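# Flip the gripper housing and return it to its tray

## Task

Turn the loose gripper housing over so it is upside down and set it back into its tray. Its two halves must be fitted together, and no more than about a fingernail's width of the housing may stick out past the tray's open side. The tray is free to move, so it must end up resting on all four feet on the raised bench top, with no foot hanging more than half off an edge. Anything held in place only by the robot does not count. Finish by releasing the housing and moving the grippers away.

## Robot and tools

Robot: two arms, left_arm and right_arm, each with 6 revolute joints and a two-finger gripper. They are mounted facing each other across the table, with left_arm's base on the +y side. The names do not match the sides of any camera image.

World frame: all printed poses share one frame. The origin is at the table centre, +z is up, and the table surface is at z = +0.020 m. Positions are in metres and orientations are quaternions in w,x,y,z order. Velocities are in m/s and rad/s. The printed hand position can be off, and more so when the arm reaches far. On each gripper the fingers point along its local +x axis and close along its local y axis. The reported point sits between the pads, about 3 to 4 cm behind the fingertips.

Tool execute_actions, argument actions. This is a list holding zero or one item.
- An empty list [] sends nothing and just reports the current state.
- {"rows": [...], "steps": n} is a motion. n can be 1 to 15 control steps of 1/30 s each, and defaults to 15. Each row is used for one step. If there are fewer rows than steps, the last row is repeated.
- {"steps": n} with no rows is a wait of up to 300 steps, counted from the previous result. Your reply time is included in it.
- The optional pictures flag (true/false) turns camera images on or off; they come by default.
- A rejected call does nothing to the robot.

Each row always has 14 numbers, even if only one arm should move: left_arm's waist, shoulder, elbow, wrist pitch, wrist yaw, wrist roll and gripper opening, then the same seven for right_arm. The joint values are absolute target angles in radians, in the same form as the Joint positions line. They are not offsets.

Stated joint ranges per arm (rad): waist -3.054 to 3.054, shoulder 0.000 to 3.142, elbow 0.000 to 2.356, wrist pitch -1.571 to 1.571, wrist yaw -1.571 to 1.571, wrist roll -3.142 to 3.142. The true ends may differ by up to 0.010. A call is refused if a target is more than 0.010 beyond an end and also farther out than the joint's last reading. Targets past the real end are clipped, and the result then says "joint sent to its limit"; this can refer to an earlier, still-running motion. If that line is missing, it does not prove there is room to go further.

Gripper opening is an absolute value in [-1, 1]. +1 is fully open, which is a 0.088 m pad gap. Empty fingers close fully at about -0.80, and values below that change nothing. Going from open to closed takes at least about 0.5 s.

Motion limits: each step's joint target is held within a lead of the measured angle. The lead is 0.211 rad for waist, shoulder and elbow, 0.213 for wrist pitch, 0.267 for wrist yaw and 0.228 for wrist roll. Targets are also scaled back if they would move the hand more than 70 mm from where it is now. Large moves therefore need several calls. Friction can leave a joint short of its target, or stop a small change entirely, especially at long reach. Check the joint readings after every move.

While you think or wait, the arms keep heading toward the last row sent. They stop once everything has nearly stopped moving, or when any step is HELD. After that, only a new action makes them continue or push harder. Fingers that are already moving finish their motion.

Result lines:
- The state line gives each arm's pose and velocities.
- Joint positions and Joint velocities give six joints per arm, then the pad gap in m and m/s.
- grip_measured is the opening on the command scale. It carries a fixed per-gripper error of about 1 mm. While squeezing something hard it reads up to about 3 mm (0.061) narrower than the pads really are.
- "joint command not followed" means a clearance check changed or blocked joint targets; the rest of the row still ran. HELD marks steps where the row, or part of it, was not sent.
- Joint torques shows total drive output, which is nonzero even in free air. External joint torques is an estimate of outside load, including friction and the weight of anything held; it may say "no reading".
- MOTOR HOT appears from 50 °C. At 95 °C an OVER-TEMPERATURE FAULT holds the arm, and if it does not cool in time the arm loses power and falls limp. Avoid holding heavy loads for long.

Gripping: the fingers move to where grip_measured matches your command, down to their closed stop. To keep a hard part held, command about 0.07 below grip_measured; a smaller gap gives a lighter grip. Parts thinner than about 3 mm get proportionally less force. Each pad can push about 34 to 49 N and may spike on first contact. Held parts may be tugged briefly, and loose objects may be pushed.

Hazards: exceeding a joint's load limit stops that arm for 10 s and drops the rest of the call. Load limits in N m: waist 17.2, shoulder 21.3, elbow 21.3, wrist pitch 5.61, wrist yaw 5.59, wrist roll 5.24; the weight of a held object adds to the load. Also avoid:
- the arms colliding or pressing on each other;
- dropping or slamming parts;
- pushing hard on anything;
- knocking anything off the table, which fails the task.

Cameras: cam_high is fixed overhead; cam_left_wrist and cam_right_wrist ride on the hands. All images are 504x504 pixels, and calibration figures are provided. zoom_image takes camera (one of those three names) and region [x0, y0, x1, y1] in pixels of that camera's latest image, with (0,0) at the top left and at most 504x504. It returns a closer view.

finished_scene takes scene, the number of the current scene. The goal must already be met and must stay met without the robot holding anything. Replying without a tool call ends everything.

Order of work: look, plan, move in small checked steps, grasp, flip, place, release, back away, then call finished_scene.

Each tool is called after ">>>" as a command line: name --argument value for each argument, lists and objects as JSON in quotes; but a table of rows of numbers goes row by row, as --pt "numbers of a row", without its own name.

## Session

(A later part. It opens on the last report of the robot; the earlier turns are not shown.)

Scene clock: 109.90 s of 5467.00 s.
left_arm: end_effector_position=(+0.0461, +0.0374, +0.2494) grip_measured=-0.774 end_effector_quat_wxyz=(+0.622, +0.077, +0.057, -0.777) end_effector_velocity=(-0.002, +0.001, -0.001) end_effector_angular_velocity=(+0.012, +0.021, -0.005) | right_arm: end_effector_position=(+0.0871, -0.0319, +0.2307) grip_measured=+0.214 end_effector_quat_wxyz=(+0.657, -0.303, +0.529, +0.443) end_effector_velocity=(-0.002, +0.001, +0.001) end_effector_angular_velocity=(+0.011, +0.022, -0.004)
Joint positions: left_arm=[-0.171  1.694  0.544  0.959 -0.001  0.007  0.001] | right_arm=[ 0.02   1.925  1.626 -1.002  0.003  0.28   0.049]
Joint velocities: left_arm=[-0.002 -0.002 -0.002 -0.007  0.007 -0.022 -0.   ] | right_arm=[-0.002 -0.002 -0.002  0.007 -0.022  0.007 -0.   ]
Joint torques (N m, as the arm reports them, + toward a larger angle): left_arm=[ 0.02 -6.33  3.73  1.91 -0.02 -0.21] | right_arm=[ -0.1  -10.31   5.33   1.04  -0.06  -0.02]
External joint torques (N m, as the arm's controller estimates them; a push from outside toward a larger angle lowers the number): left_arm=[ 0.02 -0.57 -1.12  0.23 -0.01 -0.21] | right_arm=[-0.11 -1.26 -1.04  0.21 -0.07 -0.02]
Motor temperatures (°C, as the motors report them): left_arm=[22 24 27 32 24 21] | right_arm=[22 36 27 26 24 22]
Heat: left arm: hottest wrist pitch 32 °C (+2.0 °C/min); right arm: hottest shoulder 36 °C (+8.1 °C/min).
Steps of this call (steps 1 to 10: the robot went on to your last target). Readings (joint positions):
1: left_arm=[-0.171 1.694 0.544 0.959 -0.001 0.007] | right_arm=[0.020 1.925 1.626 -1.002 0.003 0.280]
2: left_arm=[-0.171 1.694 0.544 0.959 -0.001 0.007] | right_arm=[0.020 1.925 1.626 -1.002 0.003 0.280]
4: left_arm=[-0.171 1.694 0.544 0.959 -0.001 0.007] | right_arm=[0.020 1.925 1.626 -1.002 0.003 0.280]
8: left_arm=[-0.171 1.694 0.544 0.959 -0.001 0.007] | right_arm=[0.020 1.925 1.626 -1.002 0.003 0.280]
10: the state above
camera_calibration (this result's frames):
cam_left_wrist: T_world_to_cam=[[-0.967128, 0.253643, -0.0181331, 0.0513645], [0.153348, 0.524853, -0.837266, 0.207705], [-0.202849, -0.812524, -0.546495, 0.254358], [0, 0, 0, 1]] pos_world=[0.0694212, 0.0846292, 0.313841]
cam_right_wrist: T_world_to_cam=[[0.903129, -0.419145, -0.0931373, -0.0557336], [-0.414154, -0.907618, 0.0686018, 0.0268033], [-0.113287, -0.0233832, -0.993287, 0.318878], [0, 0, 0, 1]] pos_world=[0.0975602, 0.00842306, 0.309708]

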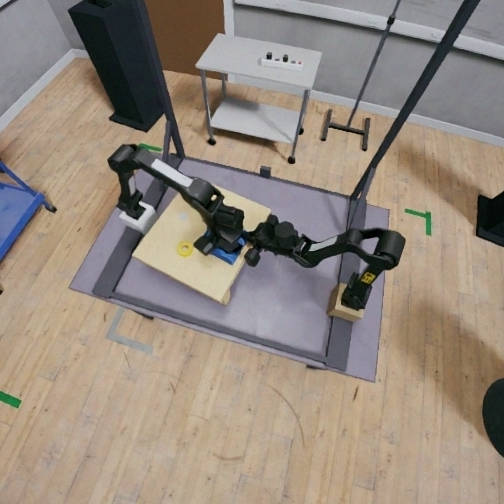

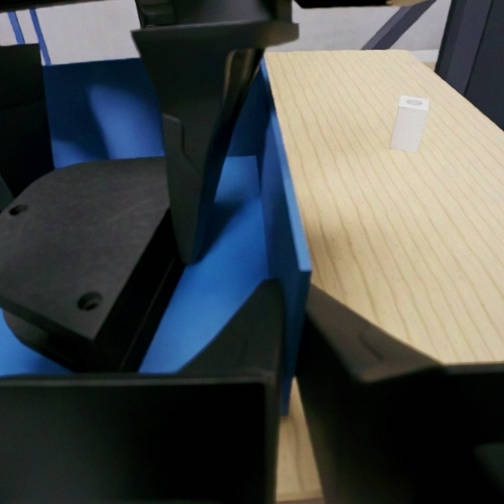

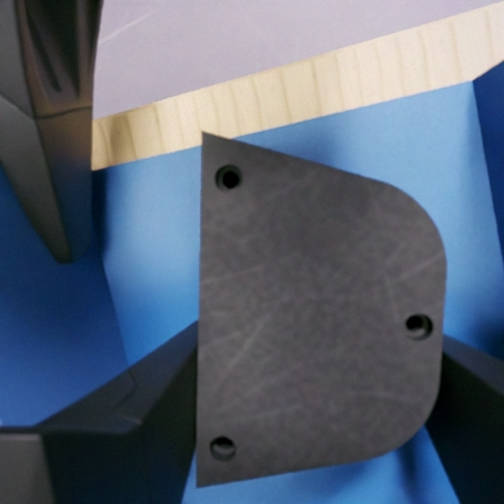

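>>> execute_actions --actions '[{"rows":[[-0.171,1.696,0.546,0.958,0,0,-0.5,0.02,1.925,1.62,-1.0,0,0.28,0.09]]}]' --pictures false

>>> execute_actions --actions '[{"rows":[[-0.171,1.65,0.49,0.965,0,0,-0.5,0.02,1.925,1.66,-1.03,0,0.28,0.09],[-0.171,1.62,0.45,0.97,0,0,-0.5,0.02,1.925,1.69,-1.06,0,0.28,0.09],[-0.171,1.59,0.41,0.975,0,0,-0.5,0.02,1.925,1.72,-1.09,0,0.28,0.09],[-0.171,1.56,0.38,0.98,0,0,-0.5,0.02,1.925,1.75,-1.12,0,0.28,0.09],[-0.171,1.53,0.35,0.98,0,0,-0.5,0.02,1.925,1.78,-1.15,0,0.28,0.09],[-0.171,1.5,0.32,0.98,0,0,-0.5,0.02,1.925,1.81,-1.18,0,0.28,0.09],[-0.171,1.47,0.29,0.98,0,0,-0.5,0.02,1.925,1.84,-1.21,0,0.28,0.09],[-0.171,1.44,0.27,0.97,0,0,-0.5,0.02,1.925,1.87,-1.24,0,0.28,0.09],[-0.171,1.4,0.25,0.95,0,0,-0.5,0.02,1.925,1.90,-1.27,0,0.28,0.09],[-0.171,1.4,0.25,0.95,0,0,-0.5,0.02,1.925,1.93,-1.30,0,0.28,0.09],[-0.171,1.4,0.25,0.95,0,0,-0.5,0.02,1.925,1.96,-1.33,0,0.28,0.09],[-0.171,1.4,0.25,0.95,0,0,-0.5,0.02,1.925,1.99,-1.36,0,0.28,0.09],[-0.171,1.4,0.25,0.95,0,0,-0.5,0.02,1.925,2.02,-1.39,0,0.28,0.09]]}]' --pictures false

>>> execute_actions --actions '[{"steps":20}]'

Scene clock: 124.70 s of 5467.00 s.
left_arm: end_effector_position=(+0.0459, +0.0374, +0.2493) grip_measured=-0.512 end_effector_quat_wxyz=(+0.622, +0.077, +0.057, -0.777) end_effector_velocity=(+0.001, +0.002, -0.005) end_effector_angular_velocity=(+0.015, -0.012, +0.003) | right_arm: end_effector_position=(+0.0871, -0.0317, +0.2307) grip_measured=+0.199 end_effector_quat_wxyz=(+0.658, -0.302, +0.529, +0.443) end_effector_velocity=(-0.002, -0.002, -0.000) end_effector_angular_velocity=(-0.006, +0.006, +0.011)
Joint positions: left_arm=[-0.172  1.694  0.544  0.958 -0.001  0.007  0.014] | right_arm=[ 0.02   1.925  1.626 -1.001  0.003  0.28   0.049]
Joint velocities: left_arm=[-0.002  0.002 -0.007 -0.007 -0.007  0.007  0.004] | right_arm=[ 0.002 -0.002 -0.002 -0.007 -0.007 -0.007 -0.   ]
Joint torques (N m, as the arm reports them, + toward a larger angle): left_arm=[-0.07 -6.21  3.62  1.92  0.02 -0.17] | right_arm=[  0.04 -10.35   5.28   0.96  -0.07  -0.02]
External joint torques (N m, as the arm's controller estimates them; a push from outside toward a larger angle lowers the number): left_arm=[-0.07 -0.47 -1.25  0.23  0.02 -0.18] | right_arm=[-0.03 -1.25 -1.08  0.15 -0.07 -0.01]
Motor temperatures (°C, as the motors report them): left_arm=[22 25 27 32 24 21] | right_arm=[22 37 27 26 24 22]
Heat: left arm: hottest wrist pitch 32 °C (+1.0 °C/min); right arm: hottest shoulder 37 °C (+8.1 °C/min).
Steps of this call (steps 1 to 15: the robot went on to your last target; steps 16 to 90: nothing new was sent; then 11.30 s passed at rest; steps 91 to 105: all 15 steps of this action). Readings (joint positions):
91: left_arm=[-0.171 1.694 0.544 0.959 -0.001 0.007] | right_arm=[0.020 1.925 1.626 -1.002 0.003 0.280]
92: left_arm=[-0.171 1.694 0.544 0.959 -0.001 0.007] | right_arm=[0.020 1.925 1.626 -1.002 0.003 0.280]
94: left_arm=[-0.172 1.694 0.544 0.958 -0.001 0.007] | right_arm=[0.020 1.925 1.626 -1.002 0.003 0.280]
98: left_arm=[-0.172 1.694 0.544 0.958 -0.001 0.007] | right_arm=[0.020 1.925 1.626 -1.001 0.003 0.280]
105: the state above

Scene clock: 125.20 s of 5467.00 s.
left_arm: end_effector_position=(+0.0616, +0.1069, +0.2468) grip_measured=-0.502 end_effector_quat_wxyz=(+0.621, +0.079, +0.059, -0.777) end_effector_velocity=(+0.011, +0.036, -0.005) end_effector_angular_velocity=(+0.017, -0.001, +0.021) | right_arm: end_effector_position=(+0.0858, -0.0397, +0.3125) grip_measured=+0.199 end_effector_quat_wxyz=(+0.658, -0.302, +0.528, +0.444) end_effector_velocity=(-0.004, -0.009, +0.147) end_effector_angular_velocity=(+0.141, -0.000, -0.004)
Joint positions: left_arm=[-0.172  1.427  0.274  0.956 -0.001  0.007  0.014] | right_arm=[ 0.02   1.925  1.953 -1.326  0.003  0.28   0.049]
Joint velocities: left_arm=[-0.002 -0.168 -0.134 -0.051 -0.022 -0.007 -0.   ] | right_arm=[-0.002 -0.002  0.569 -0.432 -0.022  0.007 -0.   ]
Joint torques (N m, as the arm reports them, + toward a larger angle): left_arm=[-0.02 -5.14  3.01  1.75  0.04 -0.21] | right_arm=[ -0.01 -10.11   5.83   0.68  -0.06  -0.02]
External joint torques (N m, as the arm's controller estimates them; a push from outside toward a larger angle lowers the number): left_arm=[-0.02 -1.35 -1.97  0.05  0.04 -0.21] | right_arm=[-0.02 -2.02  0.22 -0.09 -0.07 -0.02]
Motor temperatures (°C, as the motors report them): left_arm=[22 25 27 32 24 21] | right_arm=[22 37 27 26 24 22]
Heat: left arm: hottest wrist pitch 32 °C (+1.0 °C/min); right arm: hottest shoulder 37 °C (+8.1 °C/min).
Steps of this call (steps 1 to 15: all 15 steps of this action). Readings (joint positions):
1: left_arm=[-0.172 1.692 0.541 0.958 -0.001 0.007] | right_arm=[0.020 1.925 1.628 -1.003 0.003 0.280]
2: left_arm=[-0.172 1.683 0.530 0.959 -0.001 0.007] | right_arm=[0.020 1.925 1.635 -1.013 0.003 0.280]
4: left_arm=[-0.172 1.648 0.485 0.964 -0.001 0.007] | right_arm=[0.020 1.925 1.661 -1.050 0.003 0.280]
8: left_arm=[-0.172 1.547 0.371 0.971 -0.001 0.007] | right_arm=[0.020 1.925 1.762 -1.142 0.003 0.280]
15: the state above

Scene clock: 125.87 s of 5467.00 s.
left_arm: end_effector_position=(+0.0626, +0.1112, +0.2465) grip_measured=-0.502 end_effector_quat_wxyz=(+0.621, +0.079, +0.059, -0.777) end_effector_velocity=(-0.001, +0.001, -0.000) end_effector_angular_velocity=(+0.004, +0.005, +0.001) | right_arm: end_effector_position=(+0.0849, -0.0447, +0.3265) grip_measured=+0.199 end_effector_quat_wxyz=(+0.657, -0.302, +0.529, +0.443) end_effector_velocity=(-0.003, -0.002, -0.000) end_effector_angular_velocity=(-0.005, +0.016, +0.025)
Joint positions: left_arm=[-0.172  1.408  0.258  0.952 -0.001  0.007  0.014] | right_arm=[ 0.02   1.925  2.012 -1.388  0.003  0.28   0.049]
Joint velocities: left_arm=[-0.007 -0.007 -0.002 -0.007 -0.007 -0.007 -0.   ] | right_arm=[-0.002 -0.002 -0.002 -0.007 -0.022 -0.022 -0.   ]
Joint torques (N m, as the arm reports them, + toward a larger angle): left_arm=[ 0.   -5.03  3.03  1.77  0.   -0.17] | right_arm=[  0.01 -10.02   6.63   0.65  -0.06  -0.01]
External joint torques (N m, as the arm's controller estimates them; a push from outside toward a larger angle lowers the number): left_arm=[ 0.03 -1.27 -1.9   0.06  0.   -0.18] | right_arm=[ 0.   -1.36  0.63 -0.17 -0.06 -0.01]
Motor temperatures (°C, as the motors report them): left_arm=[22 25 27 32 24 21] | right_arm=[22 37 27 26 24 22]
Heat: left arm: hottest wrist pitch 32 °C (+1.0 °C/min); right arm: hottest shoulder 37 °C (+7.1 °C/min).
Steps of this call (steps 1 to 20: the robot went on to your last target). Readings (joint positions):
1: left_arm=[-0.172 1.423 0.270 0.955 -0.001 0.007] | right_arm=[0.020 1.925 1.970 -1.340 0.003 0.280]
2: left_arm=[-0.172 1.419 0.267 0.954 -0.001 0.007] | right_arm=[0.020 1.925 1.983 -1.350 0.003 0.280]
4: left_arm=[-0.172 1.415 0.263 0.953 -0.001 0.007] | right_arm=[0.020 1.925 1.998 -1.365 0.003 0.280]
8: left_arm=[-0.172 1.410 0.260 0.952 -0.001 0.007] | right_arm=[0.020 1.925 2.004 -1.381 0.003 0.280]
20: the state above
camera_calibration (this result's frames):
cam_left_wrist: T_world_to_cam=[[-0.967056, 0.253983, -0.0171607, 0.0482795], [0.154055, 0.530239, -0.833735, 0.162503], [-0.202656, -0.808912, -0.551898, 0.317019], [0, 0, 0, 1]] pos_world=[0.0859004, 0.158013, 0.311276]
cam_right_wrist: T_world_to_cam=[[0.903135, -0.41911, -0.0932374, -0.0501692], [-0.414158, -0.907644, 0.0682341, 0.00785705], [-0.113224, -0.0230096, -0.993303, 0.413575], [0, 0, 0, 1]] pos_world=[0.0953902, -0.00437885, 0.405591]

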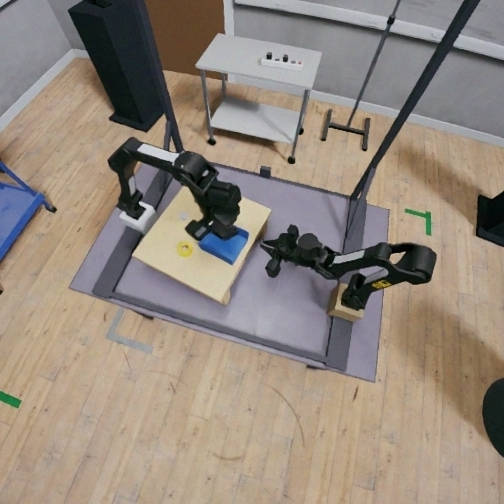

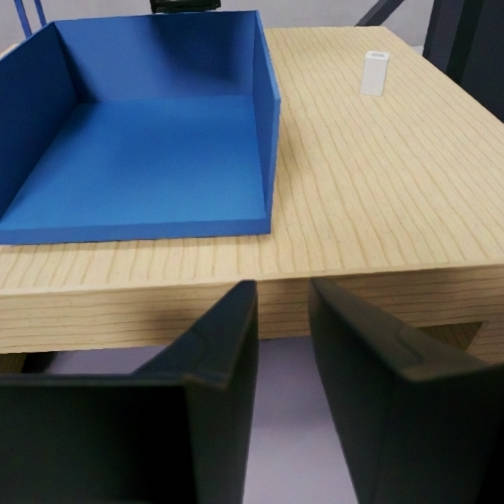

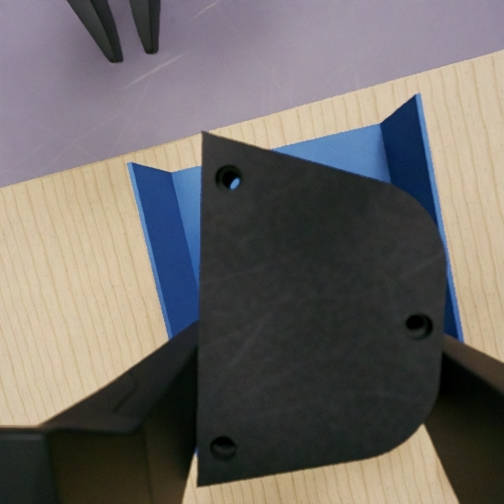

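>>> execute_actions --actions '[{"rows":[[-0.06,1.323,0.505,0.828,0,-1.57,0.5,0.02,1.925,2.02,-1.39,0,0.0,0.09]]}]' --pictures false

>>> execute_actions --actions '[{"steps":35}]'

Scene clock: 134.07 s of 5467.00 s.
left_arm: end_effector_position=(+0.0939, +0.0686, +0.3382) grip_measured=+0.476 end_effector_quat_wxyz=(+0.630, -0.208, +0.243, -0.707) end_effector_velocity=(+0.008, -0.002, -0.001) end_effector_angular_velocity=(+0.183, +1.431, +0.042) | right_arm: end_effector_position=(+0.0849, -0.0447, +0.3266) grip_measured=+0.199 end_effector_quat_wxyz=(+0.611, -0.388, +0.465, +0.510) end_effector_velocity=(-0.001, -0.003, -0.002) end_effector_angular_velocity=(-0.011, +0.009, +0.048)
Joint positions: left_arm=[-0.066  1.33   0.485  0.832  0.003 -0.651  0.062] | right_arm=[ 0.02   1.925  2.012 -1.388  0.003  0.011  0.049]
Joint velocities: left_arm=[ 0.017 -0.002  0.007 -0.022 -0.007 -1.443  0.008] | right_arm=[-0.007 -0.002 -0.007 -0.007 -0.022 -0.051 -0.   ]
Joint torques (N m, as the arm reports them, + toward a larger angle): left_arm=[ 0.1  -5.67  6.23  1.85 -0.11 -0.19] | right_arm=[-0.01 -9.97  6.72  0.67 -0.08 -0.24]
External joint torques (N m, as the arm's controller estimates them; a push from outside toward a larger angle lowers the number): left_arm=[ 0.13 -1.33  0.12  0.13 -0.11 -0.23] | right_arm=[ 0.03 -1.28  0.71 -0.14 -0.07 -0.24]
Motor temperatures (°C, as the motors report them): left_arm=[22 25 27 32 24 21] | right_arm=[22 37 27 26 24 22]
Heat: left arm: hottest wrist pitch 32 °C (+0.0 °C/min); right arm: hottest shoulder 37 °C (+6.1 °C/min).
Steps of this call (steps 1 to 15: the robot went on to your last target; steps 16 to 90: nothing new was sent; then 4.70 s passed at rest; steps 91 to 105: all 15 steps of this action). Readings (joint positions):
91: left_arm=[-0.166 1.401 0.269 0.933 0.003 -0.017] | right_arm=[0.020 1.925 2.012 -1.388 0.003 0.249]
92: left_arm=[-0.150 1.394 0.289 0.907 0.003 -0.055] | right_arm=[0.020 1.925 2.012 -1.388 0.003 0.198]
94: left_arm=[-0.120 1.380 0.344 0.887 0.003 -0.127] | right_arm=[0.020 1.925 2.012 -1.388 0.003 0.119]
98: left_arm=[-0.081 1.342 0.453 0.858 0.003 -0.314] | right_arm=[0.020 1.925 2.012 -1.388 0.003 0.045]
105: the state above

Scene clock: 135.23 s of 5467.00 s.
left_arm: end_effector_position=(+0.0948, +0.0674, +0.3406) grip_measured=+0.498 end_effector_quat_wxyz=(+0.474, -0.466, +0.528, -0.529) end_effector_velocity=(+0.000, +0.001, -0.002) end_effector_angular_velocity=(+0.010, +0.021, +0.005) | right_arm: end_effector_position=(+0.0849, -0.0447, +0.3266) grip_measured=+0.199 end_effector_quat_wxyz=(+0.610, -0.390, +0.463, +0.512) end_effector_velocity=(-0.003, -0.001, -0.002) end_effector_angular_velocity=(-0.009, +0.021, +0.010)
Joint positions: left_arm=[-0.063  1.33   0.492  0.83   0.003 -1.562  0.063] | right_arm=[ 0.02   1.925  2.012 -1.388  0.003  0.005  0.049]
Joint velocities: left_arm=[-0.002 -0.002 -0.002 -0.007 -0.007 -0.022 -0.   ] | right_arm=[-0.002  0.002 -0.002 -0.007 -0.022 -0.007 -0.   ]
Joint torques (N m, as the arm reports them, + toward a larger angle): left_arm=[ 0.31 -5.84  5.68  1.81 -0.15 -0.18] | right_arm=[  0.01 -10.03   6.73   0.69  -0.08  -0.2 ]
External joint torques (N m, as the arm's controller estimates them; a push from outside toward a larger angle lowers the number): left_arm=[ 0.32 -1.51 -0.37  0.09 -0.15 -0.24] | right_arm=[ 0.   -1.37  0.74 -0.13 -0.06 -0.2 ]
Motor temperatures (°C, as the motors report them): left_arm=[22 25 27 32 24 21] | right_arm=[22 37 27 26 24 22]
Heat: left arm: hottest wrist pitch 32 °C (+0.0 °C/min); right arm: hottest shoulder 37 °C (+6.0 °C/min).
Steps of this call (steps 1 to 35: the robot went on to your last target). Readings (joint positions):
1: left_arm=[-0.065 1.330 0.486 0.832 0.003 -0.699] | right_arm=[0.020 1.925 2.012 -1.388 0.003 0.010]
2: left_arm=[-0.064 1.330 0.487 0.832 0.003 -0.747] | right_arm=[0.020 1.925 2.012 -1.388 0.003 0.009]
4: left_arm=[-0.064 1.330 0.490 0.832 0.003 -0.843] | right_arm=[0.020 1.925 2.012 -1.388 0.003 0.007]
8: left_arm=[-0.063 1.330 0.492 0.830 0.003 -1.035] | right_arm=[0.020 1.925 2.012 -1.388 0.003 0.006]
35: the state above
camera_calibration (this result's frames):
cam_left_wrist: T_world_to_cam=[[-0.0228957, 0.0260932, 0.999397, -0.328238], [-0.875755, 0.481652, -0.0326385, 0.0872942], [-0.482213, -0.875974, 0.0118234, 0.179154], [0, 0, 0, 1]] pos_world=[0.155323, 0.123453, 0.328771]
cam_right_wrist: T_world_to_cam=[[0.985578, -0.167944, -0.0207514, -0.0696138], [-0.166465, -0.984251, 0.059488, -0.0137838], [-0.0304153, -0.0551757, -0.998013, 0.406731], [0, 0, 0, 1]] pos_world=[0.0786861, -0.00281624, 0.405298]

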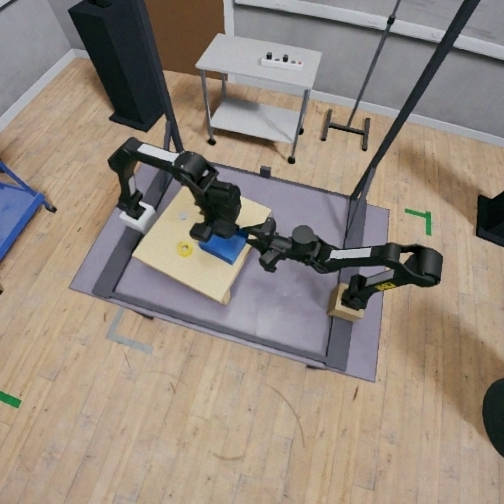

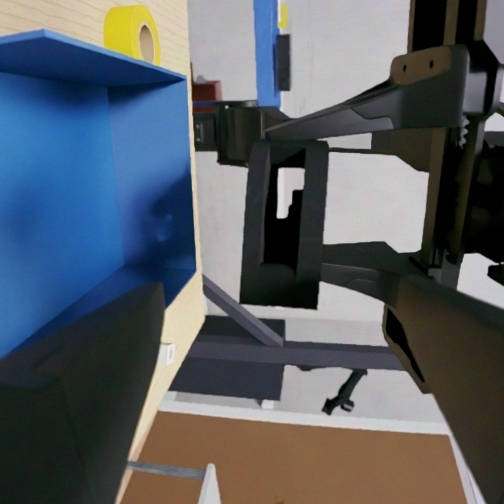

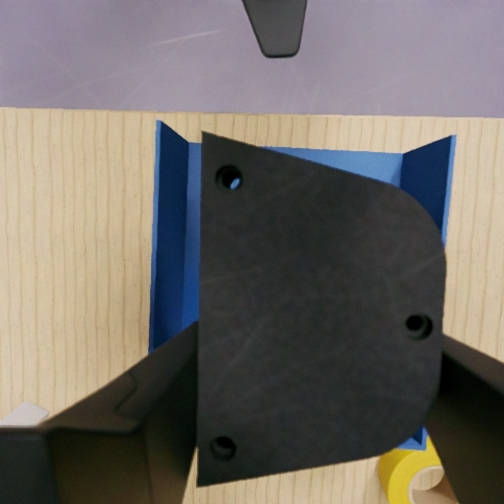

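>>> execute_actions --actions '[{"rows":[[-0.045,1.36,0.53,0.835,0,-1.52,0.3,0.02,1.925,2.02,-1.39,0,0.0,0.09],[-0.045,1.39,0.555,0.84,0,-1.52,0.3,0.02,1.925,2.02,-1.39,0,0.0,0.09],[-0.045,1.42,0.58,0.845,0,-1.52,0.3,0.02,1.925,2.02,-1.39,0,0.0,0.09],[-0.045,1.45,0.605,0.85,0,-1.52,0.3,0.02,1.925,2.02,-1.39,0,0.0,0.09],[-0.045,1.48,0.63,0.855,0,-1.52,0.3,0.02,1.925,2.02,-1.39,0,0.0,0.09],[-0.045,1.51,0.655,0.86,0,-1.52,0.3,0.02,1.925,2.02,-1.39,0,0.0,0.09],[-0.045,1.54,0.683,0.863,0,-1.52,0.3,0.02,1.925,2.02,-1.39,0,0.0,0.09],[-0.045,1.57,0.71,0.865,0,-1.52,0.3,0.02,1.925,2.02,-1.39,0,0.0,0.09],[-0.045,1.60,0.738,0.866,0,-1.52,0.3,0.02,1.925,2.02,-1.39,0,0.0,0.09],[-0.045,1.618,0.755,0.868,0,-1.52,0.3,0.02,1.925,2.02,-1.39,0,0.0,0.09]]}]' --pictures false

>>> execute_actions --actions '[{"steps":15}]'

Scene clock: 145.07 s of 5467.00 s.
left_arm: end_effector_position=(+0.0942, +0.0032, +0.3425) grip_measured=+0.307 end_effector_quat_wxyz=(+0.486, -0.462, +0.515, -0.534) end_effector_velocity=(+0.002, -0.043, -0.009) end_effector_angular_velocity=(+0.008, +0.006, +0.029) | right_arm: end_effector_position=(+0.0849, -0.0447, +0.3266) grip_measured=+0.199 end_effector_quat_wxyz=(+0.610, -0.390, +0.463, +0.512) end_effector_velocity=(-0.001, -0.005, -0.001) end_effector_angular_velocity=(-0.018, +0.023, +0.006)
Joint positions: left_arm=[-0.048  1.591  0.723  0.862  0.003 -1.528  0.054] | right_arm=[ 0.02   1.925  2.012 -1.388  0.003  0.005  0.049]
Joint velocities: left_arm=[ 0.007  0.178  0.149  0.022 -0.022 -0.007 -0.002] | right_arm=[-0.007 -0.002 -0.002 -0.022 -0.022 -0.007 -0.   ]
Joint torques (N m, as the arm reports them, + toward a larger angle): left_arm=[ 0.31 -5.97  5.76  2.25 -0.13  0.22] | right_arm=[ -0.01 -10.06   6.67   0.69  -0.08  -0.2 ]
External joint torques (N m, as the arm's controller estimates them; a push from outside toward a larger angle lowers the number): left_arm=[ 0.23  0.35 -0.21  0.49 -0.11  0.16] | right_arm=[-0.01 -1.29  0.63 -0.12 -0.08 -0.2 ]
Motor temperatures (°C, as the motors report them): left_arm=[22 25 28 32 24 21] | right_arm=[22 37 28 26 24 22]
Heat: left arm: hottest wrist pitch 32 °C (+0.0 °C/min); right arm: hottest shoulder 37 °C (+4.1 °C/min).
Steps of this call (steps 1 to 15: the robot went on to your last target; steps 16 to 90: nothing new was sent; then 6.33 s passed at rest; steps 91 to 105: all 15 steps of this action). Readings (joint positions):
91: left_arm=[-0.062 1.331 0.494 0.830 0.003 -1.563] | right_arm=[0.020 1.925 2.012 -1.388 0.003 0.005]
92: left_arm=[-0.059 1.338 0.500 0.830 0.003 -1.558] | right_arm=[0.020 1.925 2.012 -1.388 0.003 0.005]
94: left_arm=[-0.053 1.369 0.529 0.834 0.003 -1.546] | right_arm=[0.020 1.925 2.012 -1.388 0.003 0.005]
98: left_arm=[-0.049 1.467 0.614 0.849 0.003 -1.533] | right_arm=[0.020 1.925 2.012 -1.388 0.003 0.005]
105: the state above

Scene clock: 145.57 s of 5467.00 s.
left_arm: end_effector_position=(+0.0937, -0.0020, +0.3423) grip_measured=+0.302 end_effector_quat_wxyz=(+0.486, -0.462, +0.514, -0.535) end_effector_velocity=(+0.002, -0.001, +0.002) end_effector_angular_velocity=(-0.007, +0.008, +0.020) | right_arm: end_effector_position=(+0.0849, -0.0447, +0.3266) grip_measured=+0.199 end_effector_quat_wxyz=(+0.610, -0.390, +0.463, +0.512) end_effector_velocity=(-0.000, -0.002, -0.000) end_effector_angular_velocity=(-0.006, +0.006, +0.007)
Joint positions: left_arm=[-0.048  1.611  0.742  0.864  0.003 -1.527  0.054] | right_arm=[ 0.02   1.925  2.012 -1.388  0.003  0.005  0.049]
Joint velocities: left_arm=[-0.002  0.002  0.002  0.007 -0.022 -0.007 -0.   ] | right_arm=[-0.002 -0.002 -0.002 -0.007 -0.007 -0.007 -0.   ]
Joint torques (N m, as the arm reports them, + toward a larger angle): left_arm=[ 0.27 -6.14  5.59  2.25 -0.15  0.22] | right_arm=[  0.03 -10.     6.68   0.68  -0.07  -0.19]
External joint torques (N m, as the arm's controller estimates them; a push from outside toward a larger angle lowers the number): left_arm=[ 0.31  0.11 -0.38  0.52 -0.14  0.16] | right_arm=[ 0.07 -1.27  0.65 -0.14 -0.06 -0.2 ]
Motor temperatures (°C, as the motors report them): left_arm=[22 25 28 32 24 21] | right_arm=[22 37 28 26 24 22]
Heat: left arm: hottest wrist pitch 32 °C (+0.0 °C/min); right arm: hottest shoulder 37 °C (+4.1 °C/min).
Steps of this call (steps 1 to 15: the robot went on to your last target). Readings (joint positions):
1: left_arm=[-0.048 1.596 0.727 0.862 0.003 -1.528] | right_arm=[0.020 1.925 2.012 -1.388 0.003 0.005]
2: left_arm=[-0.048 1.600 0.731 0.863 0.003 -1.528] | right_arm=[0.020 1.925 2.012 -1.388 0.003 0.005]
4: left_arm=[-0.048 1.605 0.736 0.864 0.003 -1.527] | right_arm=[0.020 1.925 2.012 -1.388 0.003 0.005]
8: left_arm=[-0.048 1.609 0.740 0.864 0.003 -1.527] | right_arm=[0.020 1.925 2.012 -1.388 0.003 0.005]
15: the state above
camera_calibration (this result's frames):
cam_left_wrist: T_world_to_cam=[[-0.0578061, 0.0327206, 0.997791, -0.324323], [-0.881003, 0.468428, -0.0664013, 0.131826], [-0.469566, -0.882896, 0.00174895, 0.120004], [0, 0, 0, 1]] pos_world=[0.15374, 0.054812, 0.33215]
cam_right_wrist: T_world_to_cam=[[0.985642, -0.167582, -0.0206497, -0.0696362], [-0.166109, -0.984311, 0.0594891, -0.013817], [-0.030295, -0.0552048, -0.998015, 0.40672], [0, 0, 0, 1]] pos_world=[0.0786628, -0.00281712, 0.405297]

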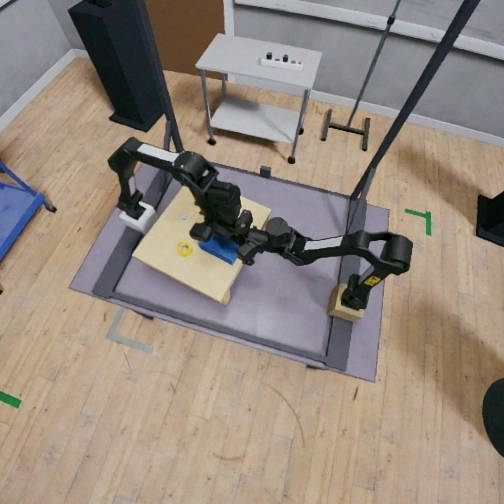

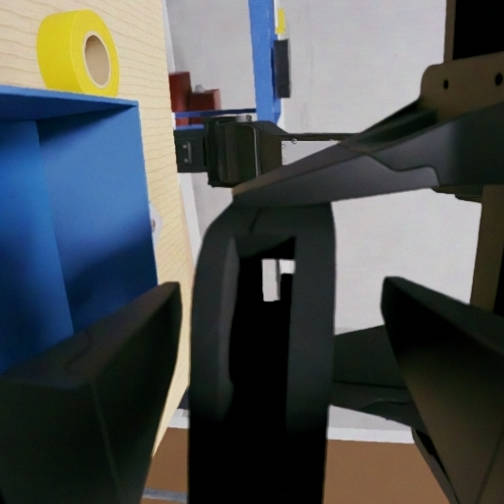

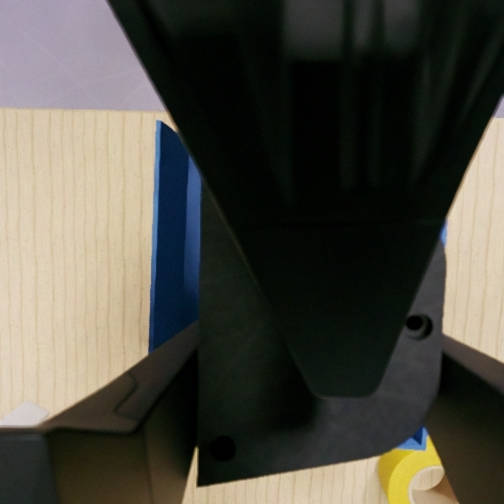

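>>> execute_actions --actions '[{"rows":[[-0.045,1.628,0.75,0.866,0,-1.52,0.1,0.02,1.925,2.02,-1.39,0,0.0,0.09],[-0.045,1.628,0.75,0.866,0,-1.52,0.0,0.02,1.925,2.02,-1.39,0,0.0,0.09],[-0.045,1.628,0.75,0.866,0,-1.52,-0.1,0.02,1.925,2.02,-1.39,0,0.0,0.09],[-0.045,1.628,0.75,0.866,0,-1.52,-0.2,0.02,1.925,2.02,-1.39,0,0.0,0.09]]}]' --pictures false

>>> execute_actions --actions '[{"steps":10}]'

Scene clock: 150.50 s of 5467.00 s.
left_arm: end_effector_position=(+0.0938, -0.0032, +0.3385) grip_measured=-0.181 end_effector_quat_wxyz=(+0.488, -0.460, +0.516, -0.533) end_effector_velocity=(-0.002, +0.001, +0.002) end_effector_angular_velocity=(-0.008, -0.006, -0.010) | right_arm: end_effector_position=(+0.0849, -0.0447, +0.3266) grip_measured=+0.199 end_effector_quat_wxyz=(+0.610, -0.390, +0.463, +0.512) end_effector_velocity=(-0.001, -0.005, -0.001) end_effector_angular_velocity=(-0.019, +0.019, +0.020)
Joint positions: left_arm=[-0.048  1.621  0.743  0.866  0.003 -1.526  0.03 ] | right_arm=[ 0.02   1.925  2.012 -1.388  0.003  0.005  0.049]
Joint velocities: left_arm=[-0.002 -0.002 -0.002  0.007  0.007  0.007 -0.006] | right_arm=[-0.007 -0.002 -0.002 -0.022 -0.022 -0.022 -0.   ]
Joint torques (N m, as the arm reports them, + toward a larger angle): left_arm=[ 0.3  -5.92  5.13  1.96 -0.13  0.19] | right_arm=[ -0.03 -10.01   6.75   0.71  -0.08  -0.18]
External joint torques (N m, as the arm's controller estimates them; a push from outside toward a larger angle lowers the number): left_arm=[ 0.31  0.41 -0.84  0.24 -0.13  0.13] | right_arm=[ 0.   -1.29  0.73 -0.09 -0.07 -0.19]
Motor temperatures (°C, as the motors report them): left_arm=[22 26 28 32 24 21] | right_arm=[22 38 28 26 24 22]
Heat: left arm: hottest wrist pitch 32 °C (+0.0 °C/min); right arm: hottest shoulder 38 °C (+4.0 °C/min).
Steps of this call (steps 1 to 15: the robot went on to your last target; steps 16 to 90: nothing new was sent; then 1.43 s passed at rest; steps 91 to 105: all 15 steps of this action). Readings (joint positions):
91: left_arm=[-0.048 1.613 0.743 0.865 0.003 -1.527] | right_arm=[0.020 1.925 2.012 -1.388 0.003 0.005]
92: left_arm=[-0.048 1.614 0.743 0.865 0.003 -1.527] | right_arm=[0.020 1.925 2.012 -1.388 0.003 0.005]
94: left_arm=[-0.048 1.617 0.743 0.865 0.003 -1.527] | right_arm=[0.020 1.925 2.012 -1.388 0.003 0.005]
98: left_arm=[-0.048 1.621 0.743 0.865 0.003 -1.527] | right_arm=[0.020 1.925 2.012 -1.388 0.003 0.005]
105: the state above

Scene clock: 150.83 s of 5467.00 s.
left_arm: end_effector_position=(+0.0938, -0.0032, +0.3386) grip_measured=-0.194 end_effector_quat_wxyz=(+0.488, -0.460, +0.516, -0.533) end_effector_velocity=(-0.002, +0.001, -0.002) end_effector_angular_velocity=(+0.008, +0.006, +0.000) | right_arm: end_effector_position=(+0.0849, -0.0447, +0.3267) grip_measured=+0.199 end_effector_quat_wxyz=(+0.610, -0.390, +0.463, +0.512) end_effector_velocity=(-0.003, -0.002, -0.000) end_effector_angular_velocity=(-0.004, +0.020, +0.010)
Joint positions: left_arm=[-0.048  1.621  0.743  0.866  0.003 -1.525  0.029] | right_arm=[ 0.02   1.925  2.012 -1.388  0.003  0.005  0.049]
Joint velocities: left_arm=[-0.007 -0.002 -0.002 -0.007 -0.007 -0.007 -0.   ] | right_arm=[-0.002 -0.002 -0.002 -0.007 -0.022 -0.007 -0.   ]
Joint torques (N m, as the arm reports them, + toward a larger angle): left_arm=[ 0.22 -6.14  5.25  1.94 -0.12  0.2 ] | right_arm=[ -0.03 -10.07   6.68   0.68  -0.07  -0.17]
External joint torques (N m, as the arm's controller estimates them; a push from outside toward a larger angle lowers the number): left_arm=[ 0.25  0.11 -0.63  0.23 -0.12  0.15] | right_arm=[-0.04 -1.34  0.65 -0.14 -0.06 -0.18]
Motor temperatures (°C, as the motors report them): left_arm=[22 26 28 32 24 21] | right_arm=[22 38 28 26 24 22]
Heat: left arm: hottest wrist pitch 32 °C (+0.0 °C/min); right arm: hottest shoulder 38 °C (+4.0 °C/min).
Steps of this call (steps 1 to 10: the robot went on to your last target). Readings (joint positions):
1: left_arm=[-0.048 1.621 0.743 0.866 0.003 -1.526] | right_arm=[0.020 1.925 2.012 -1.388 0.003 0.005]
2: left_arm=[-0.048 1.621 0.743 0.866 0.003 -1.525] | right_arm=[0.020 1.925 2.012 -1.388 0.003 0.005]
4: left_arm=[-0.048 1.621 0.743 0.866 0.003 -1.525] | right_arm=[0.020 1.925 2.012 -1.388 0.003 0.005]
8: left_arm=[-0.048 1.621 0.743 0.866 0.003 -1.525] | right_arm=[0.020 1.925 2.012 -1.388 0.003 0.005]
10: the state above
camera_calibration (this result's frames):
cam_left_wrist: T_world_to_cam=[[-0.0600798, 0.0252767, 0.997873, -0.320405], [-0.881027, 0.468592, -0.0649144, 0.131684], [-0.469236, -0.883053, -0.00588349, 0.12154], [0, 0, 0, 1]] pos_world=[0.153798, 0.0537193, 0.328987]
cam_right_wrist: T_world_to_cam=[[0.985707, -0.167212, -0.020548, -0.0696561], [-0.165757, -0.984394, 0.0591093, -0.0136841], [-0.0301111, -0.0548585, -0.99804, 0.406844], [0, 0, 0, 1]] pos_world=[0.0786428, -0.00279906, 0.405424]

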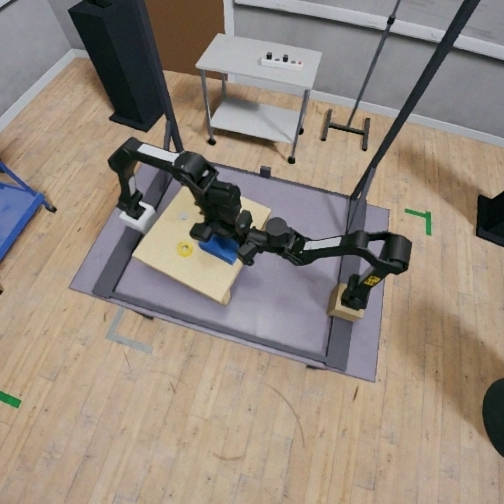

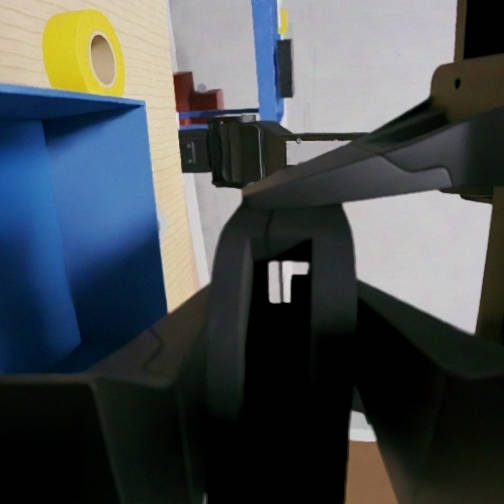

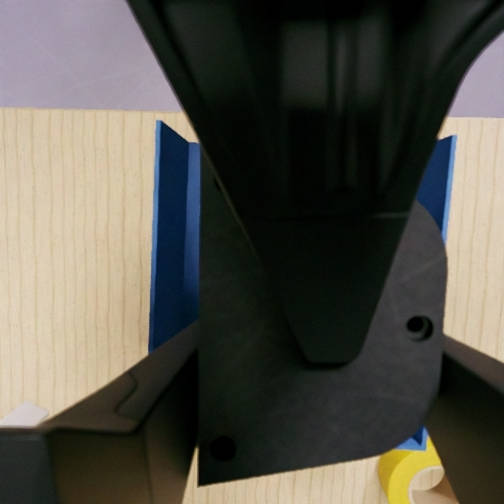

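>>> execute_actions --actions '[{"rows":[[-0.045,1.628,0.75,0.866,0,-1.52,-0.33,0.02,1.925,2.02,-1.39,0,0.0,0.09]]}]' --pictures false

Scene clock: 153.37 s of 5467.00 s.
left_arm: end_effector_position=(+0.0937, -0.0033, +0.3392) grip_measured=-0.269 end_effector_quat_wxyz=(+0.487, -0.460, +0.515, -0.534) end_effector_velocity=(+0.000, +0.001, -0.002) end_effector_angular_velocity=(+0.007, -0.008, +0.005) | right_arm: end_effector_position=(+0.0849, -0.0446, +0.3267) grip_measured=+0.199 end_effector_quat_wxyz=(+0.610, -0.390, +0.463, +0.512) end_effector_velocity=(+0.001, -0.005, -0.001) end_effector_angular_velocity=(-0.021, +0.009, +0.002)
Joint positions: left_arm=[-0.048  1.621  0.743  0.868  0.003 -1.525  0.026] | right_arm=[ 0.02   1.925  2.012 -1.388  0.003  0.005  0.049]
Joint velocities: left_arm=[-0.002 -0.002 -0.002 -0.007 -0.007  0.007  0.   ] | right_arm=[-0.007 -0.002 -0.002 -0.022 -0.007 -0.007 -0.   ]
Joint torques (N m, as the arm reports them, + toward a larger angle): left_arm=[ 0.25 -6.25  5.18  1.81 -0.12  0.18] | right_arm=[ -0.03 -10.01   6.63   0.68  -0.07  -0.15]
External joint torques (N m, as the arm's controller estimates them; a push from outside toward a larger angle lowers the number): left_arm=[ 0.24  0.03 -0.74  0.09 -0.11  0.12] | right_arm=[ 0.02 -1.28  0.61 -0.13 -0.07 -0.15]
Motor temperatures (°C, as the motors report them): left_arm=[22 26 29 32 24 21] | right_arm=[22 38 28 26 24 22]
Heat: left arm: hottest wrist pitch 32 °C (+0.0 °C/min); right arm: hottest shoulder 38 °C (+4.0 °C/min).
Steps of this call (steps 1 to 15: the robot went on to your last target; steps 16 to 61: nothing new was sent; steps 62 to 76: all 15 steps of this action). Readings (joint positions):
62: left_arm=[-0.048 1.621 0.743 0.867 0.003 -1.525] | right_arm=[0.020 1.925 2.012 -1.388 0.003 0.005]
63: left_arm=[-0.048 1.621 0.743 0.867 0.003 -1.525] | right_arm=[0.020 1.925 2.012 -1.388 0.003 0.005]
65: left_arm=[-0.048 1.621 0.743 0.867 0.003 -1.525] | right_arm=[0.020 1.925 2.012 -1.388 0.003 0.005]
69: left_arm=[-0.048 1.621 0.743 0.868 0.003 -1.525] | right_arm=[0.020 1.925 2.012 -1.388 0.003 0.005]
76: the state above

Release right, retract left, roll, return.

>>> execute_actions --actions '[{"rows":[[-0.045,1.628,0.75,0.866,0,-1.52,-0.36,0.02,1.925,2.02,-1.39,0,0.0,0.8]]}]' --pictures false

>>> execute_actions --actions '[{"rows":[[-0.045,1.59,0.72,0.866,0,-1.52,-0.36,0.02,1.925,2.02,-1.39,0,0.0,0.8],[-0.045,1.56,0.69,0.864,0,-1.52,-0.36,0.02,1.925,2.02,-1.39,0,0.0,0.8],[-0.045,1.53,0.665,0.862,0,-1.52,-0.36,0.02,1.925,2.02,-1.39,0,0.0,0.8],[-0.045,1.5,0.64,0.858,0,-1.52,-0.36,0.02,1.925,2.02,-1.39,0,0.0,0.8],[-0.045,1.47,0.615,0.853,0,-1.52,-0.36,0.02,1.925,2.02,-1.39,0,0.0,0.8],[-0.045,1.44,0.59,0.848,0,-1.52,-0.36,0.02,1.925,2.02,-1.39,0,0.0,0.8],[-0.045,1.41,0.565,0.843,0,-1.52,-0.36,0.02,1.925,2.02,-1.39,0,0.0,0.8],[-0.045,1.38,0.54,0.838,0,-1.52,-0.36,0.02,1.925,2.02,-1.39,0,0.0,0.8],[-0.045,1.35,0.515,0.833,0,-1.52,-0.36,0.02,1.925,2.02,-1.39,0,0.0,0.8],[-0.045,1.32,0.495,0.828,0,-1.52,-0.36,0.02,1.925,2.02,-1.39,0,0.0,0.8],[-0.045,1.28,0.47,0.815,0,-1.52,-0.36,0.02,1.925,2.02,-1.39,0,0.0,0.8]]}]' --pictures false

>>> execute_actions --actions '[{"rows":[[-0.045,1.28,0.47,0.815,0,1.575,-0.36,0.02,1.925,2.02,-1.39,0,0.0,0.8]]}]' --pictures false

>>> execute_actions --actions '[{"steps":62}]' --pictures false

>>> execute_actions --actions '[{"rows":[[-0.045,1.33,0.505,0.83,0,1.575,-0.36,0.02,1.925,2.02,-1.39,0,0.0,0.8],[-0.045,1.36,0.53,0.835,0,1.575,-0.36,0.02,1.925,2.02,-1.39,0,0.0,0.8],[-0.045,1.39,0.555,0.84,0,1.575,-0.36,0.02,1.925,2.02,-1.39,0,0.0,0.8],[-0.045,1.42,0.58,0.845,0,1.575,-0.36,0.02,1.925,2.02,-1.39,0,0.0,0.8],[-0.045,1.45,0.605,0.85,0,1.575,-0.36,0.02,1.925,2.02,-1.39,0,0.0,0.8],[-0.045,1.48,0.63,0.855,0,1.575,-0.36,0.02,1.925,2.02,-1.39,0,0.0,0.8],[-0.045,1.51,0.655,0.86,0,1.575,-0.36,0.02,1.925,2.02,-1.39,0,0.0,0.8],[-0.045,1.54,0.683,0.863,0,1.575,-0.36,0.02,1.925,2.02,-1.39,0,0.0,0.8],[-0.045,1.57,0.71,0.865,0,1.575,-0.36,0.02,1.925,2.02,-1.39,0,0.0,0.8],[-0.045,1.60,0.735,0.866,0,1.575,-0.36,0.02,1.925,2.02,-1.39,0,0.0,0.8],[-0.045,1.628,0.757,0.87,0,1.575,-0.36,0.02,1.925,2.02,-1.39,0,0.0,0.8]]}]' --pictures false

>>> execute_actions --actions '[{"steps":15}]'

Scene clock: 167.70 s of 5467.00 s.
left_arm: end_effector_position=(+0.0937, -0.0037, +0.3380) grip_measured=-0.273 end_effector_quat_wxyz=(+0.488, -0.459, +0.516, -0.533) end_effector_velocity=(+0.000, +0.001, -0.002) end_effector_angular_velocity=(+0.008, +0.006, +0.005) | right_arm: end_effector_position=(+0.0850, -0.0445, +0.3272) grip_measured=+0.782 end_effector_quat_wxyz=(+0.610, -0.390, +0.462, +0.512) end_effector_velocity=(-0.001, -0.003, +0.002) end_effector_angular_velocity=(-0.002, +0.005, +0.007)
Joint positions: left_arm=[-0.048  1.624  0.744  0.866  0.003 -1.525  0.026] | right_arm=[ 0.02   1.925  2.014 -1.388  0.003  0.004  0.077]
Joint velocities: left_arm=[-0.002 -0.002 -0.002 -0.007 -0.007 -0.007 -0.   ] | right_arm=[-0.002 -0.007 -0.002 -0.007 -0.007 -0.007  0.006]
Joint torques (N m, as the arm reports them, + toward a larger angle): left_arm=[ 0.22 -6.58  5.03  1.94 -0.11  0.18] | right_arm=[ -0.06 -10.12   6.58   0.67  -0.09  -0.17]
External joint torques (N m, as the arm's controller estimates them; a push from outside toward a larger angle lowers the number): left_arm=[ 0.26 -0.28 -0.88  0.22 -0.11  0.12] | right_arm=[-0.06 -1.21  0.45 -0.15 -0.08 -0.17]
Motor temperatures (°C, as the motors report them): left_arm=[22 26 29 32 24 21] | right_arm=[22 38 29 25 24 22]
Heat: left arm: hottest wrist pitch 32 °C (+0.0 °C/min); right arm: hottest shoulder 38 °C (+3.0 °C/min).
Steps of this call (steps 1 to 15: the robot went on to your last target; steps 16 to 90: nothing new was sent; then 10.83 s passed at rest; steps 91 to 105: all 15 steps of this action). Readings (joint positions):
91: left_arm=[-0.048 1.621 0.744 0.869 0.003 -1.525] | right_arm=[0.020 1.925 2.012 -1.388 0.003 0.004]
92: left_arm=[-0.048 1.621 0.744 0.869 0.003 -1.525] | right_arm=[0.020 1.925 2.012 -1.388 0.003 0.004]
94: left_arm=[-0.048 1.622 0.744 0.866 0.003 -1.525] | right_arm=[0.020 1.925 2.012 -1.388 0.003 0.004]
98: left_arm=[-0.048 1.624 0.744 0.866 0.003 -1.525] | right_arm=[0.020 1.925 2.014 -1.388 0.003 0.004]
105: the state above

Scene clock: 168.20 s of 5467.00 s.
left_arm: end_effector_position=(+0.1006, +0.0661, +0.3473) grip_measured=-0.273 end_effector_quat_wxyz=(+0.483, -0.465, +0.511, -0.538) end_effector_velocity=(+0.004, +0.065, +0.004) end_effector_angular_velocity=(-0.023, -0.005, -0.010) | right_arm: end_effector_position=(+0.0850, -0.0445, +0.3272) grip_measured=+0.797 end_effector_quat_wxyz=(+0.610, -0.390, +0.462, +0.512) end_effector_velocity=(+0.002, +0.001, +0.001) end_effector_angular_velocity=(+0.008, +0.004, +0.002)
Joint positions: left_arm=[-0.048  1.322  0.504  0.825  0.003 -1.525  0.026] | right_arm=[ 0.02   1.925  2.014 -1.388  0.003  0.004  0.078]
Joint velocities: left_arm=[-0.002 -0.3   -0.212 -0.066  0.007  0.007 -0.   ] | right_arm=[-0.007 -0.002 -0.002  0.007 -0.007 -0.007  0.   ]
Joint torques (N m, as the arm reports them, + toward a larger angle): left_arm=[ 0.29 -5.47  4.15  1.87 -0.13  0.14] | right_arm=[-0.02 -9.82  6.47  0.7  -0.07 -0.16]
External joint torques (N m, as the arm's controller estimates them; a push from outside toward a larger angle lowers the number): left_arm=[ 0.3  -1.48 -1.97  0.2  -0.13  0.08] | right_arm=[ 0.03 -1.09  0.43 -0.13 -0.07 -0.17]
Motor temperatures (°C, as the motors report them): left_arm=[22 26 29 32 24 21] | right_arm=[22 38 29 25 24 22]
Heat: left arm: hottest wrist pitch 32 °C (+0.0 °C/min); right arm: hottest shoulder 38 °C (+2.0 °C/min).
Steps of this call (steps 1 to 15: all 15 steps of this action). Readings (joint positions):
1: left_arm=[-0.048 1.623 0.744 0.866 0.003 -1.525] | right_arm=[0.020 1.925 2.014 -1.388 0.003 0.004]
2: left_arm=[-0.048 1.618 0.739 0.866 0.003 -1.525] | right_arm=[0.020 1.925 2.014 -1.388 0.003 0.004]
4: left_arm=[-0.048 1.590 0.712 0.864 0.003 -1.525] | right_arm=[0.020 1.925 2.014 -1.388 0.003 0.004]
8: left_arm=[-0.048 1.489 0.629 0.853 0.003 -1.525] | right_arm=[0.020 1.925 2.014 -1.388 0.003 0.004]
15: the state above

Scene clock: 168.70 s of 5467.00 s.
left_arm: end_effector_position=(+0.1013, +0.0734, +0.3464) grip_measured=-0.273 end_effector_quat_wxyz=(+0.615, -0.268, +0.293, -0.682) end_effector_velocity=(+0.000, +0.002, +0.005) end_effector_angular_velocity=(-0.161, -1.420, +0.012) | right_arm: end_effector_position=(+0.0850, -0.0445, +0.3272) grip_measured=+0.797 end_effector_quat_wxyz=(+0.610, -0.390, +0.462, +0.512) end_effector_velocity=(+0.000, +0.001, +0.001) end_effector_angular_velocity=(+0.008, +0.004, +0.007)
Joint positions: left_arm=[-0.048  1.289  0.478  0.816  0.003 -0.817  0.026] | right_arm=[ 0.02   1.925  2.014 -1.388  0.003  0.004  0.078]
Joint velocities: left_arm=[-0.002 -0.012 -0.002  0.007 -0.007  1.429 -0.   ] | right_arm=[-0.002 -0.002 -0.002  0.007 -0.007 -0.007 -0.   ]
Joint torques (N m, as the arm reports them, + toward a larger angle): left_arm=[ 0.07 -5.66  4.04  1.83 -0.12  0.19] | right_arm=[-0.06 -9.95  6.43  0.71 -0.09 -0.15]
External joint torques (N m, as the arm's controller estimates them; a push from outside toward a larger angle lowers the number): left_arm=[ 0.08 -1.53 -2.13  0.09 -0.12  0.14] | right_arm=[-0.07 -1.22  0.39 -0.12 -0.07 -0.15]
Motor temperatures (°C, as the motors report them): left_arm=[22 26 29 32 24 21] | right_arm=[22 38 29 25 24 22]
Heat: left arm: hottest wrist pitch 32 °C (+0.0 °C/min); right arm: hottest shoulder 38 °C (+2.0 °C/min).
Steps of this call (steps 1 to 15: all 15 steps of this action). Readings (joint positions):
1: left_arm=[-0.048 1.314 0.498 0.822 0.003 -1.492] | right_arm=[0.020 1.925 2.014 -1.388 0.003 0.004]
2: left_arm=[-0.048 1.308 0.493 0.821 0.003 -1.442] | right_arm=[0.020 1.925 2.014 -1.388 0.003 0.004]
4: left_arm=[-0.048 1.301 0.487 0.819 0.003 -1.346] | right_arm=[0.020 1.925 2.014 -1.388 0.003 0.004]
8: left_arm=[-0.048 1.293 0.481 0.817 0.003 -1.153] | right_arm=[0.020 1.925 2.014 -1.388 0.003 0.004]
15: the state above

Scene clock: 170.77 s of 5467.00 s.
left_arm: end_effector_position=(+0.1013, +0.0735, +0.3461) grip_measured=-0.273 end_effector_quat_wxyz=(+0.477, +0.472, -0.524, -0.525) end_effector_velocity=(+0.000, +0.001, -0.002) end_effector_angular_velocity=(+0.007, -0.008, +0.005) | right_arm: end_effector_position=(+0.0850, -0.0445, +0.3272) grip_measured=+0.797 end_effector_quat_wxyz=(+0.610, -0.390, +0.462, +0.512) end_effector_velocity=(-0.001, -0.005, -0.001) end_effector_angular_velocity=(-0.021, +0.009, +0.007)
Joint positions: left_arm=[-0.048  1.289  0.477  0.816  0.003  1.565  0.026] | right_arm=[ 0.02   1.925  2.014 -1.388  0.003  0.004  0.078]
Joint velocities: left_arm=[-0.002 -0.002 -0.002 -0.007 -0.007  0.007 -0.   ] | right_arm=[-0.002 -0.002 -0.002 -0.022 -0.007 -0.007 -0.   ]
Joint torques (N m, as the arm reports them, + toward a larger angle): left_arm=[ 0.23 -5.89  4.01  1.88 -0.11  0.14] | right_arm=[  0.03 -10.     6.47   0.67  -0.09  -0.16]
External joint torques (N m, as the arm's controller estimates them; a push from outside toward a larger angle lowers the number): left_arm=[ 0.21 -1.78 -2.12  0.15 -0.11  0.2 ] | right_arm=[ 0.03 -1.31  0.48 -0.13 -0.08 -0.17]
Motor temperatures (°C, as the motors report them): left_arm=[22 26 29 32 24 21] | right_arm=[22 38 29 25 24 22]
Heat: left arm: hottest wrist pitch 32 °C (+0.0 °C/min); right arm: hottest shoulder 38 °C (+2.0 °C/min).
Steps of this call (steps 1 to 62: the robot went on to your last target). Readings (joint positions):
1: left_arm=[-0.048 1.289 0.478 0.816 0.003 -0.769] | right_arm=[0.020 1.925 2.014 -1.388 0.003 0.004]
2: left_arm=[-0.048 1.289 0.478 0.816 0.003 -0.721] | right_arm=[0.020 1.925 2.014 -1.388 0.003 0.004]
4: left_arm=[-0.048 1.289 0.478 0.816 0.003 -0.625] | right_arm=[0.020 1.925 2.014 -1.388 0.003 0.004]
8: left_arm=[-0.048 1.289 0.478 0.816 0.003 -0.433] | right_arm=[0.020 1.925 2.014 -1.388 0.003 0.004]
62: the state above

Scene clock: 171.27 s of 5467.00 s.
left_arm: end_effector_position=(+0.0945, +0.0040, +0.3401) grip_measured=-0.273 end_effector_quat_wxyz=(+0.472, +0.477, -0.521, -0.528) end_effector_velocity=(-0.008, -0.060, -0.032) end_effector_angular_velocity=(+0.063, +0.016, -0.010) | right_arm: end_effector_position=(+0.0850, -0.0445, +0.3272) grip_measured=+0.797 end_effector_quat_wxyz=(+0.610, -0.390, +0.462, +0.512) end_effector_velocity=(-0.003, -0.002, -0.000) end_effector_angular_velocity=(-0.005, +0.016, +0.025)
Joint positions: left_arm=[-0.048  1.591  0.718  0.861  0.003  1.568  0.026] | right_arm=[ 0.02   1.925  2.014 -1.388  0.003  0.004  0.078]
Joint velocities: left_arm=[-0.002  0.276  0.193  0.022  0.007 -0.022  0.   ] | right_arm=[-0.002 -0.002 -0.002 -0.007 -0.022 -0.022 -0.   ]
Joint torques (N m, as the arm reports them, + toward a larger angle): left_arm=[ 0.08 -6.42  5.85  2.37 -0.1   0.16] | right_arm=[  0.04 -10.01   6.45   0.68  -0.08  -0.16]
External joint torques (N m, as the arm's controller estimates them; a push from outside toward a larger angle lowers the number): left_arm=[ 0.14 -0.02 -0.03  0.61 -0.12  0.22] | right_arm=[ 0.02 -1.17  0.37 -0.13 -0.07 -0.16]
Motor temperatures (°C, as the motors report them): left_arm=[22 26 29 32 24 21] | right_arm=[22 38 29 25 24 22]
Heat: left arm: hottest wrist pitch 32 °C (+0.0 °C/min); right arm: hottest shoulder 38 °C (+2.0 °C/min).
Steps of this call (steps 1 to 15: all 15 steps of this action). Readings (joint positions):
1: left_arm=[-0.048 1.291 0.477 0.816 0.003 1.566] | right_arm=[0.020 1.925 2.014 -1.388 0.003 0.004]
2: left_arm=[-0.048 1.299 0.481 0.818 0.003 1.567] | right_arm=[0.020 1.925 2.014 -1.388 0.003 0.004]
4: left_arm=[-0.048 1.334 0.503 0.824 0.003 1.567] | right_arm=[0.020 1.925 2.014 -1.388 0.003 0.004]
8: left_arm=[-0.048 1.437 0.583 0.843 0.003 1.568] | right_arm=[0.020 1.925 2.014 -1.388 0.003 0.004]
15: the state above

Scene clock: 171.77 s of 5467.00 s.
left_arm: end_effector_position=(+0.0937, -0.0032, +0.3382) grip_measured=-0.273 end_effector_quat_wxyz=(+0.471, +0.477, -0.521, -0.528) end_effector_velocity=(+0.002, -0.000, -0.004) end_effector_angular_velocity=(+0.014, +0.020, +0.020) | right_arm: end_effector_position=(+0.0850, -0.0445, +0.3272) grip_measured=+0.797 end_effector_quat_wxyz=(+0.610, -0.390, +0.462, +0.512) end_effector_velocity=(-0.001, -0.003, -0.002) end_effector_angular_velocity=(-0.012, +0.003, +0.021)
Joint positions: left_arm=[-0.048  1.622  0.743  0.865  0.003  1.568  0.026] | right_arm=[ 0.02   1.925  2.014 -1.388  0.003  0.004  0.078]
Joint velocities: left_arm=[-0.002  0.002 -0.002 -0.007 -0.022 -0.022  0.   ] | right_arm=[-0.002 -0.002 -0.007 -0.007 -0.007 -0.022 -0.   ]
Joint torques (N m, as the arm reports them, + toward a larger angle): left_arm=[ 0.22 -6.56  5.82  2.29 -0.12  0.14] | right_arm=[ -0.01 -10.01   6.45   0.69  -0.08  -0.17]
External joint torques (N m, as the arm's controller estimates them; a push from outside toward a larger angle lowers the number): left_arm=[ 0.2  -0.27 -0.09  0.57 -0.13  0.19] | right_arm=[ 0.   -1.32  0.44 -0.12 -0.08 -0.17]
Motor temperatures (°C, as the motors report them): left_arm=[22 26 29 32 24 21] | right_arm=[22 38 29 25 24 22]
Heat: left arm: hottest wrist pitch 32 °C (+0.0 °C/min); right arm: hottest shoulder 38 °C (+2.0 °C/min).
Steps of this call (steps 1 to 15: the robot went on to your last target). Readings (joint positions):
1: left_arm=[-0.048 1.599 0.723 0.862 0.003 1.568] | right_arm=[0.020 1.925 2.014 -1.388 0.003 0.004]
2: left_arm=[-0.048 1.605 0.727 0.862 0.003 1.568] | right_arm=[0.020 1.925 2.014 -1.388 0.003 0.004]
4: left_arm=[-0.048 1.613 0.733 0.864 0.003 1.568] | right_arm=[0.020 1.925 2.014 -1.388 0.003 0.004]
8: left_arm=[-0.048 1.619 0.740 0.865 0.003 1.568] | right_arm=[0.020 1.925 2.014 -1.388 0.003 0.004]
15: the state above
camera_calibration (this result's frames):
cam_left_wrist: T_world_to_cam=[[0.0190393, 0.0434481, -0.998874, 0.347953], [0.959305, 0.280721, 0.0304957, -0.0737267], [0.28173, -0.958806, -0.0363352, 0.0611559], [0, 0, 0, 1]] pos_world=[0.0468721, 0.0642153, 0.352032]
cam_right_wrist: T_world_to_cam=[[0.985775, -0.166819, -0.0204457, -0.0696686], [-0.165416, -0.984541, 0.0575872, -0.0130523], [-0.0297362, -0.053386, -0.998131, 0.407372], [0, 0, 0, 1]] pos_world=[0.0786322, -0.0027246, 0.405938]

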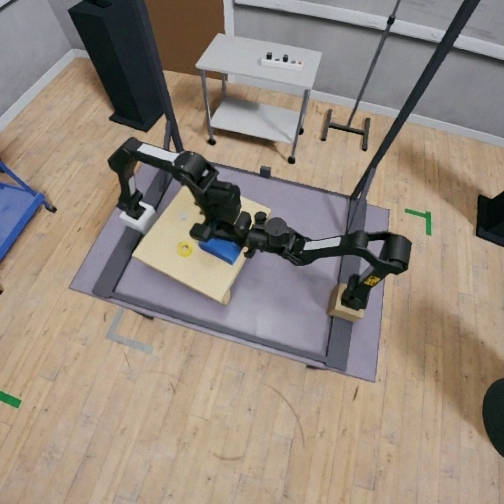

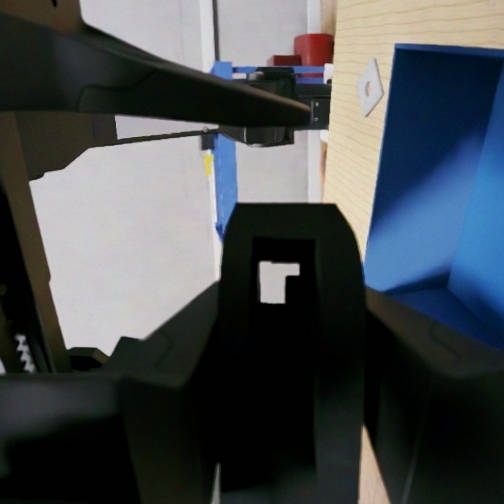

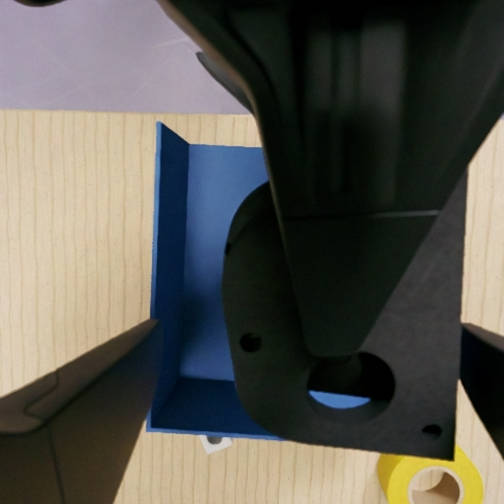

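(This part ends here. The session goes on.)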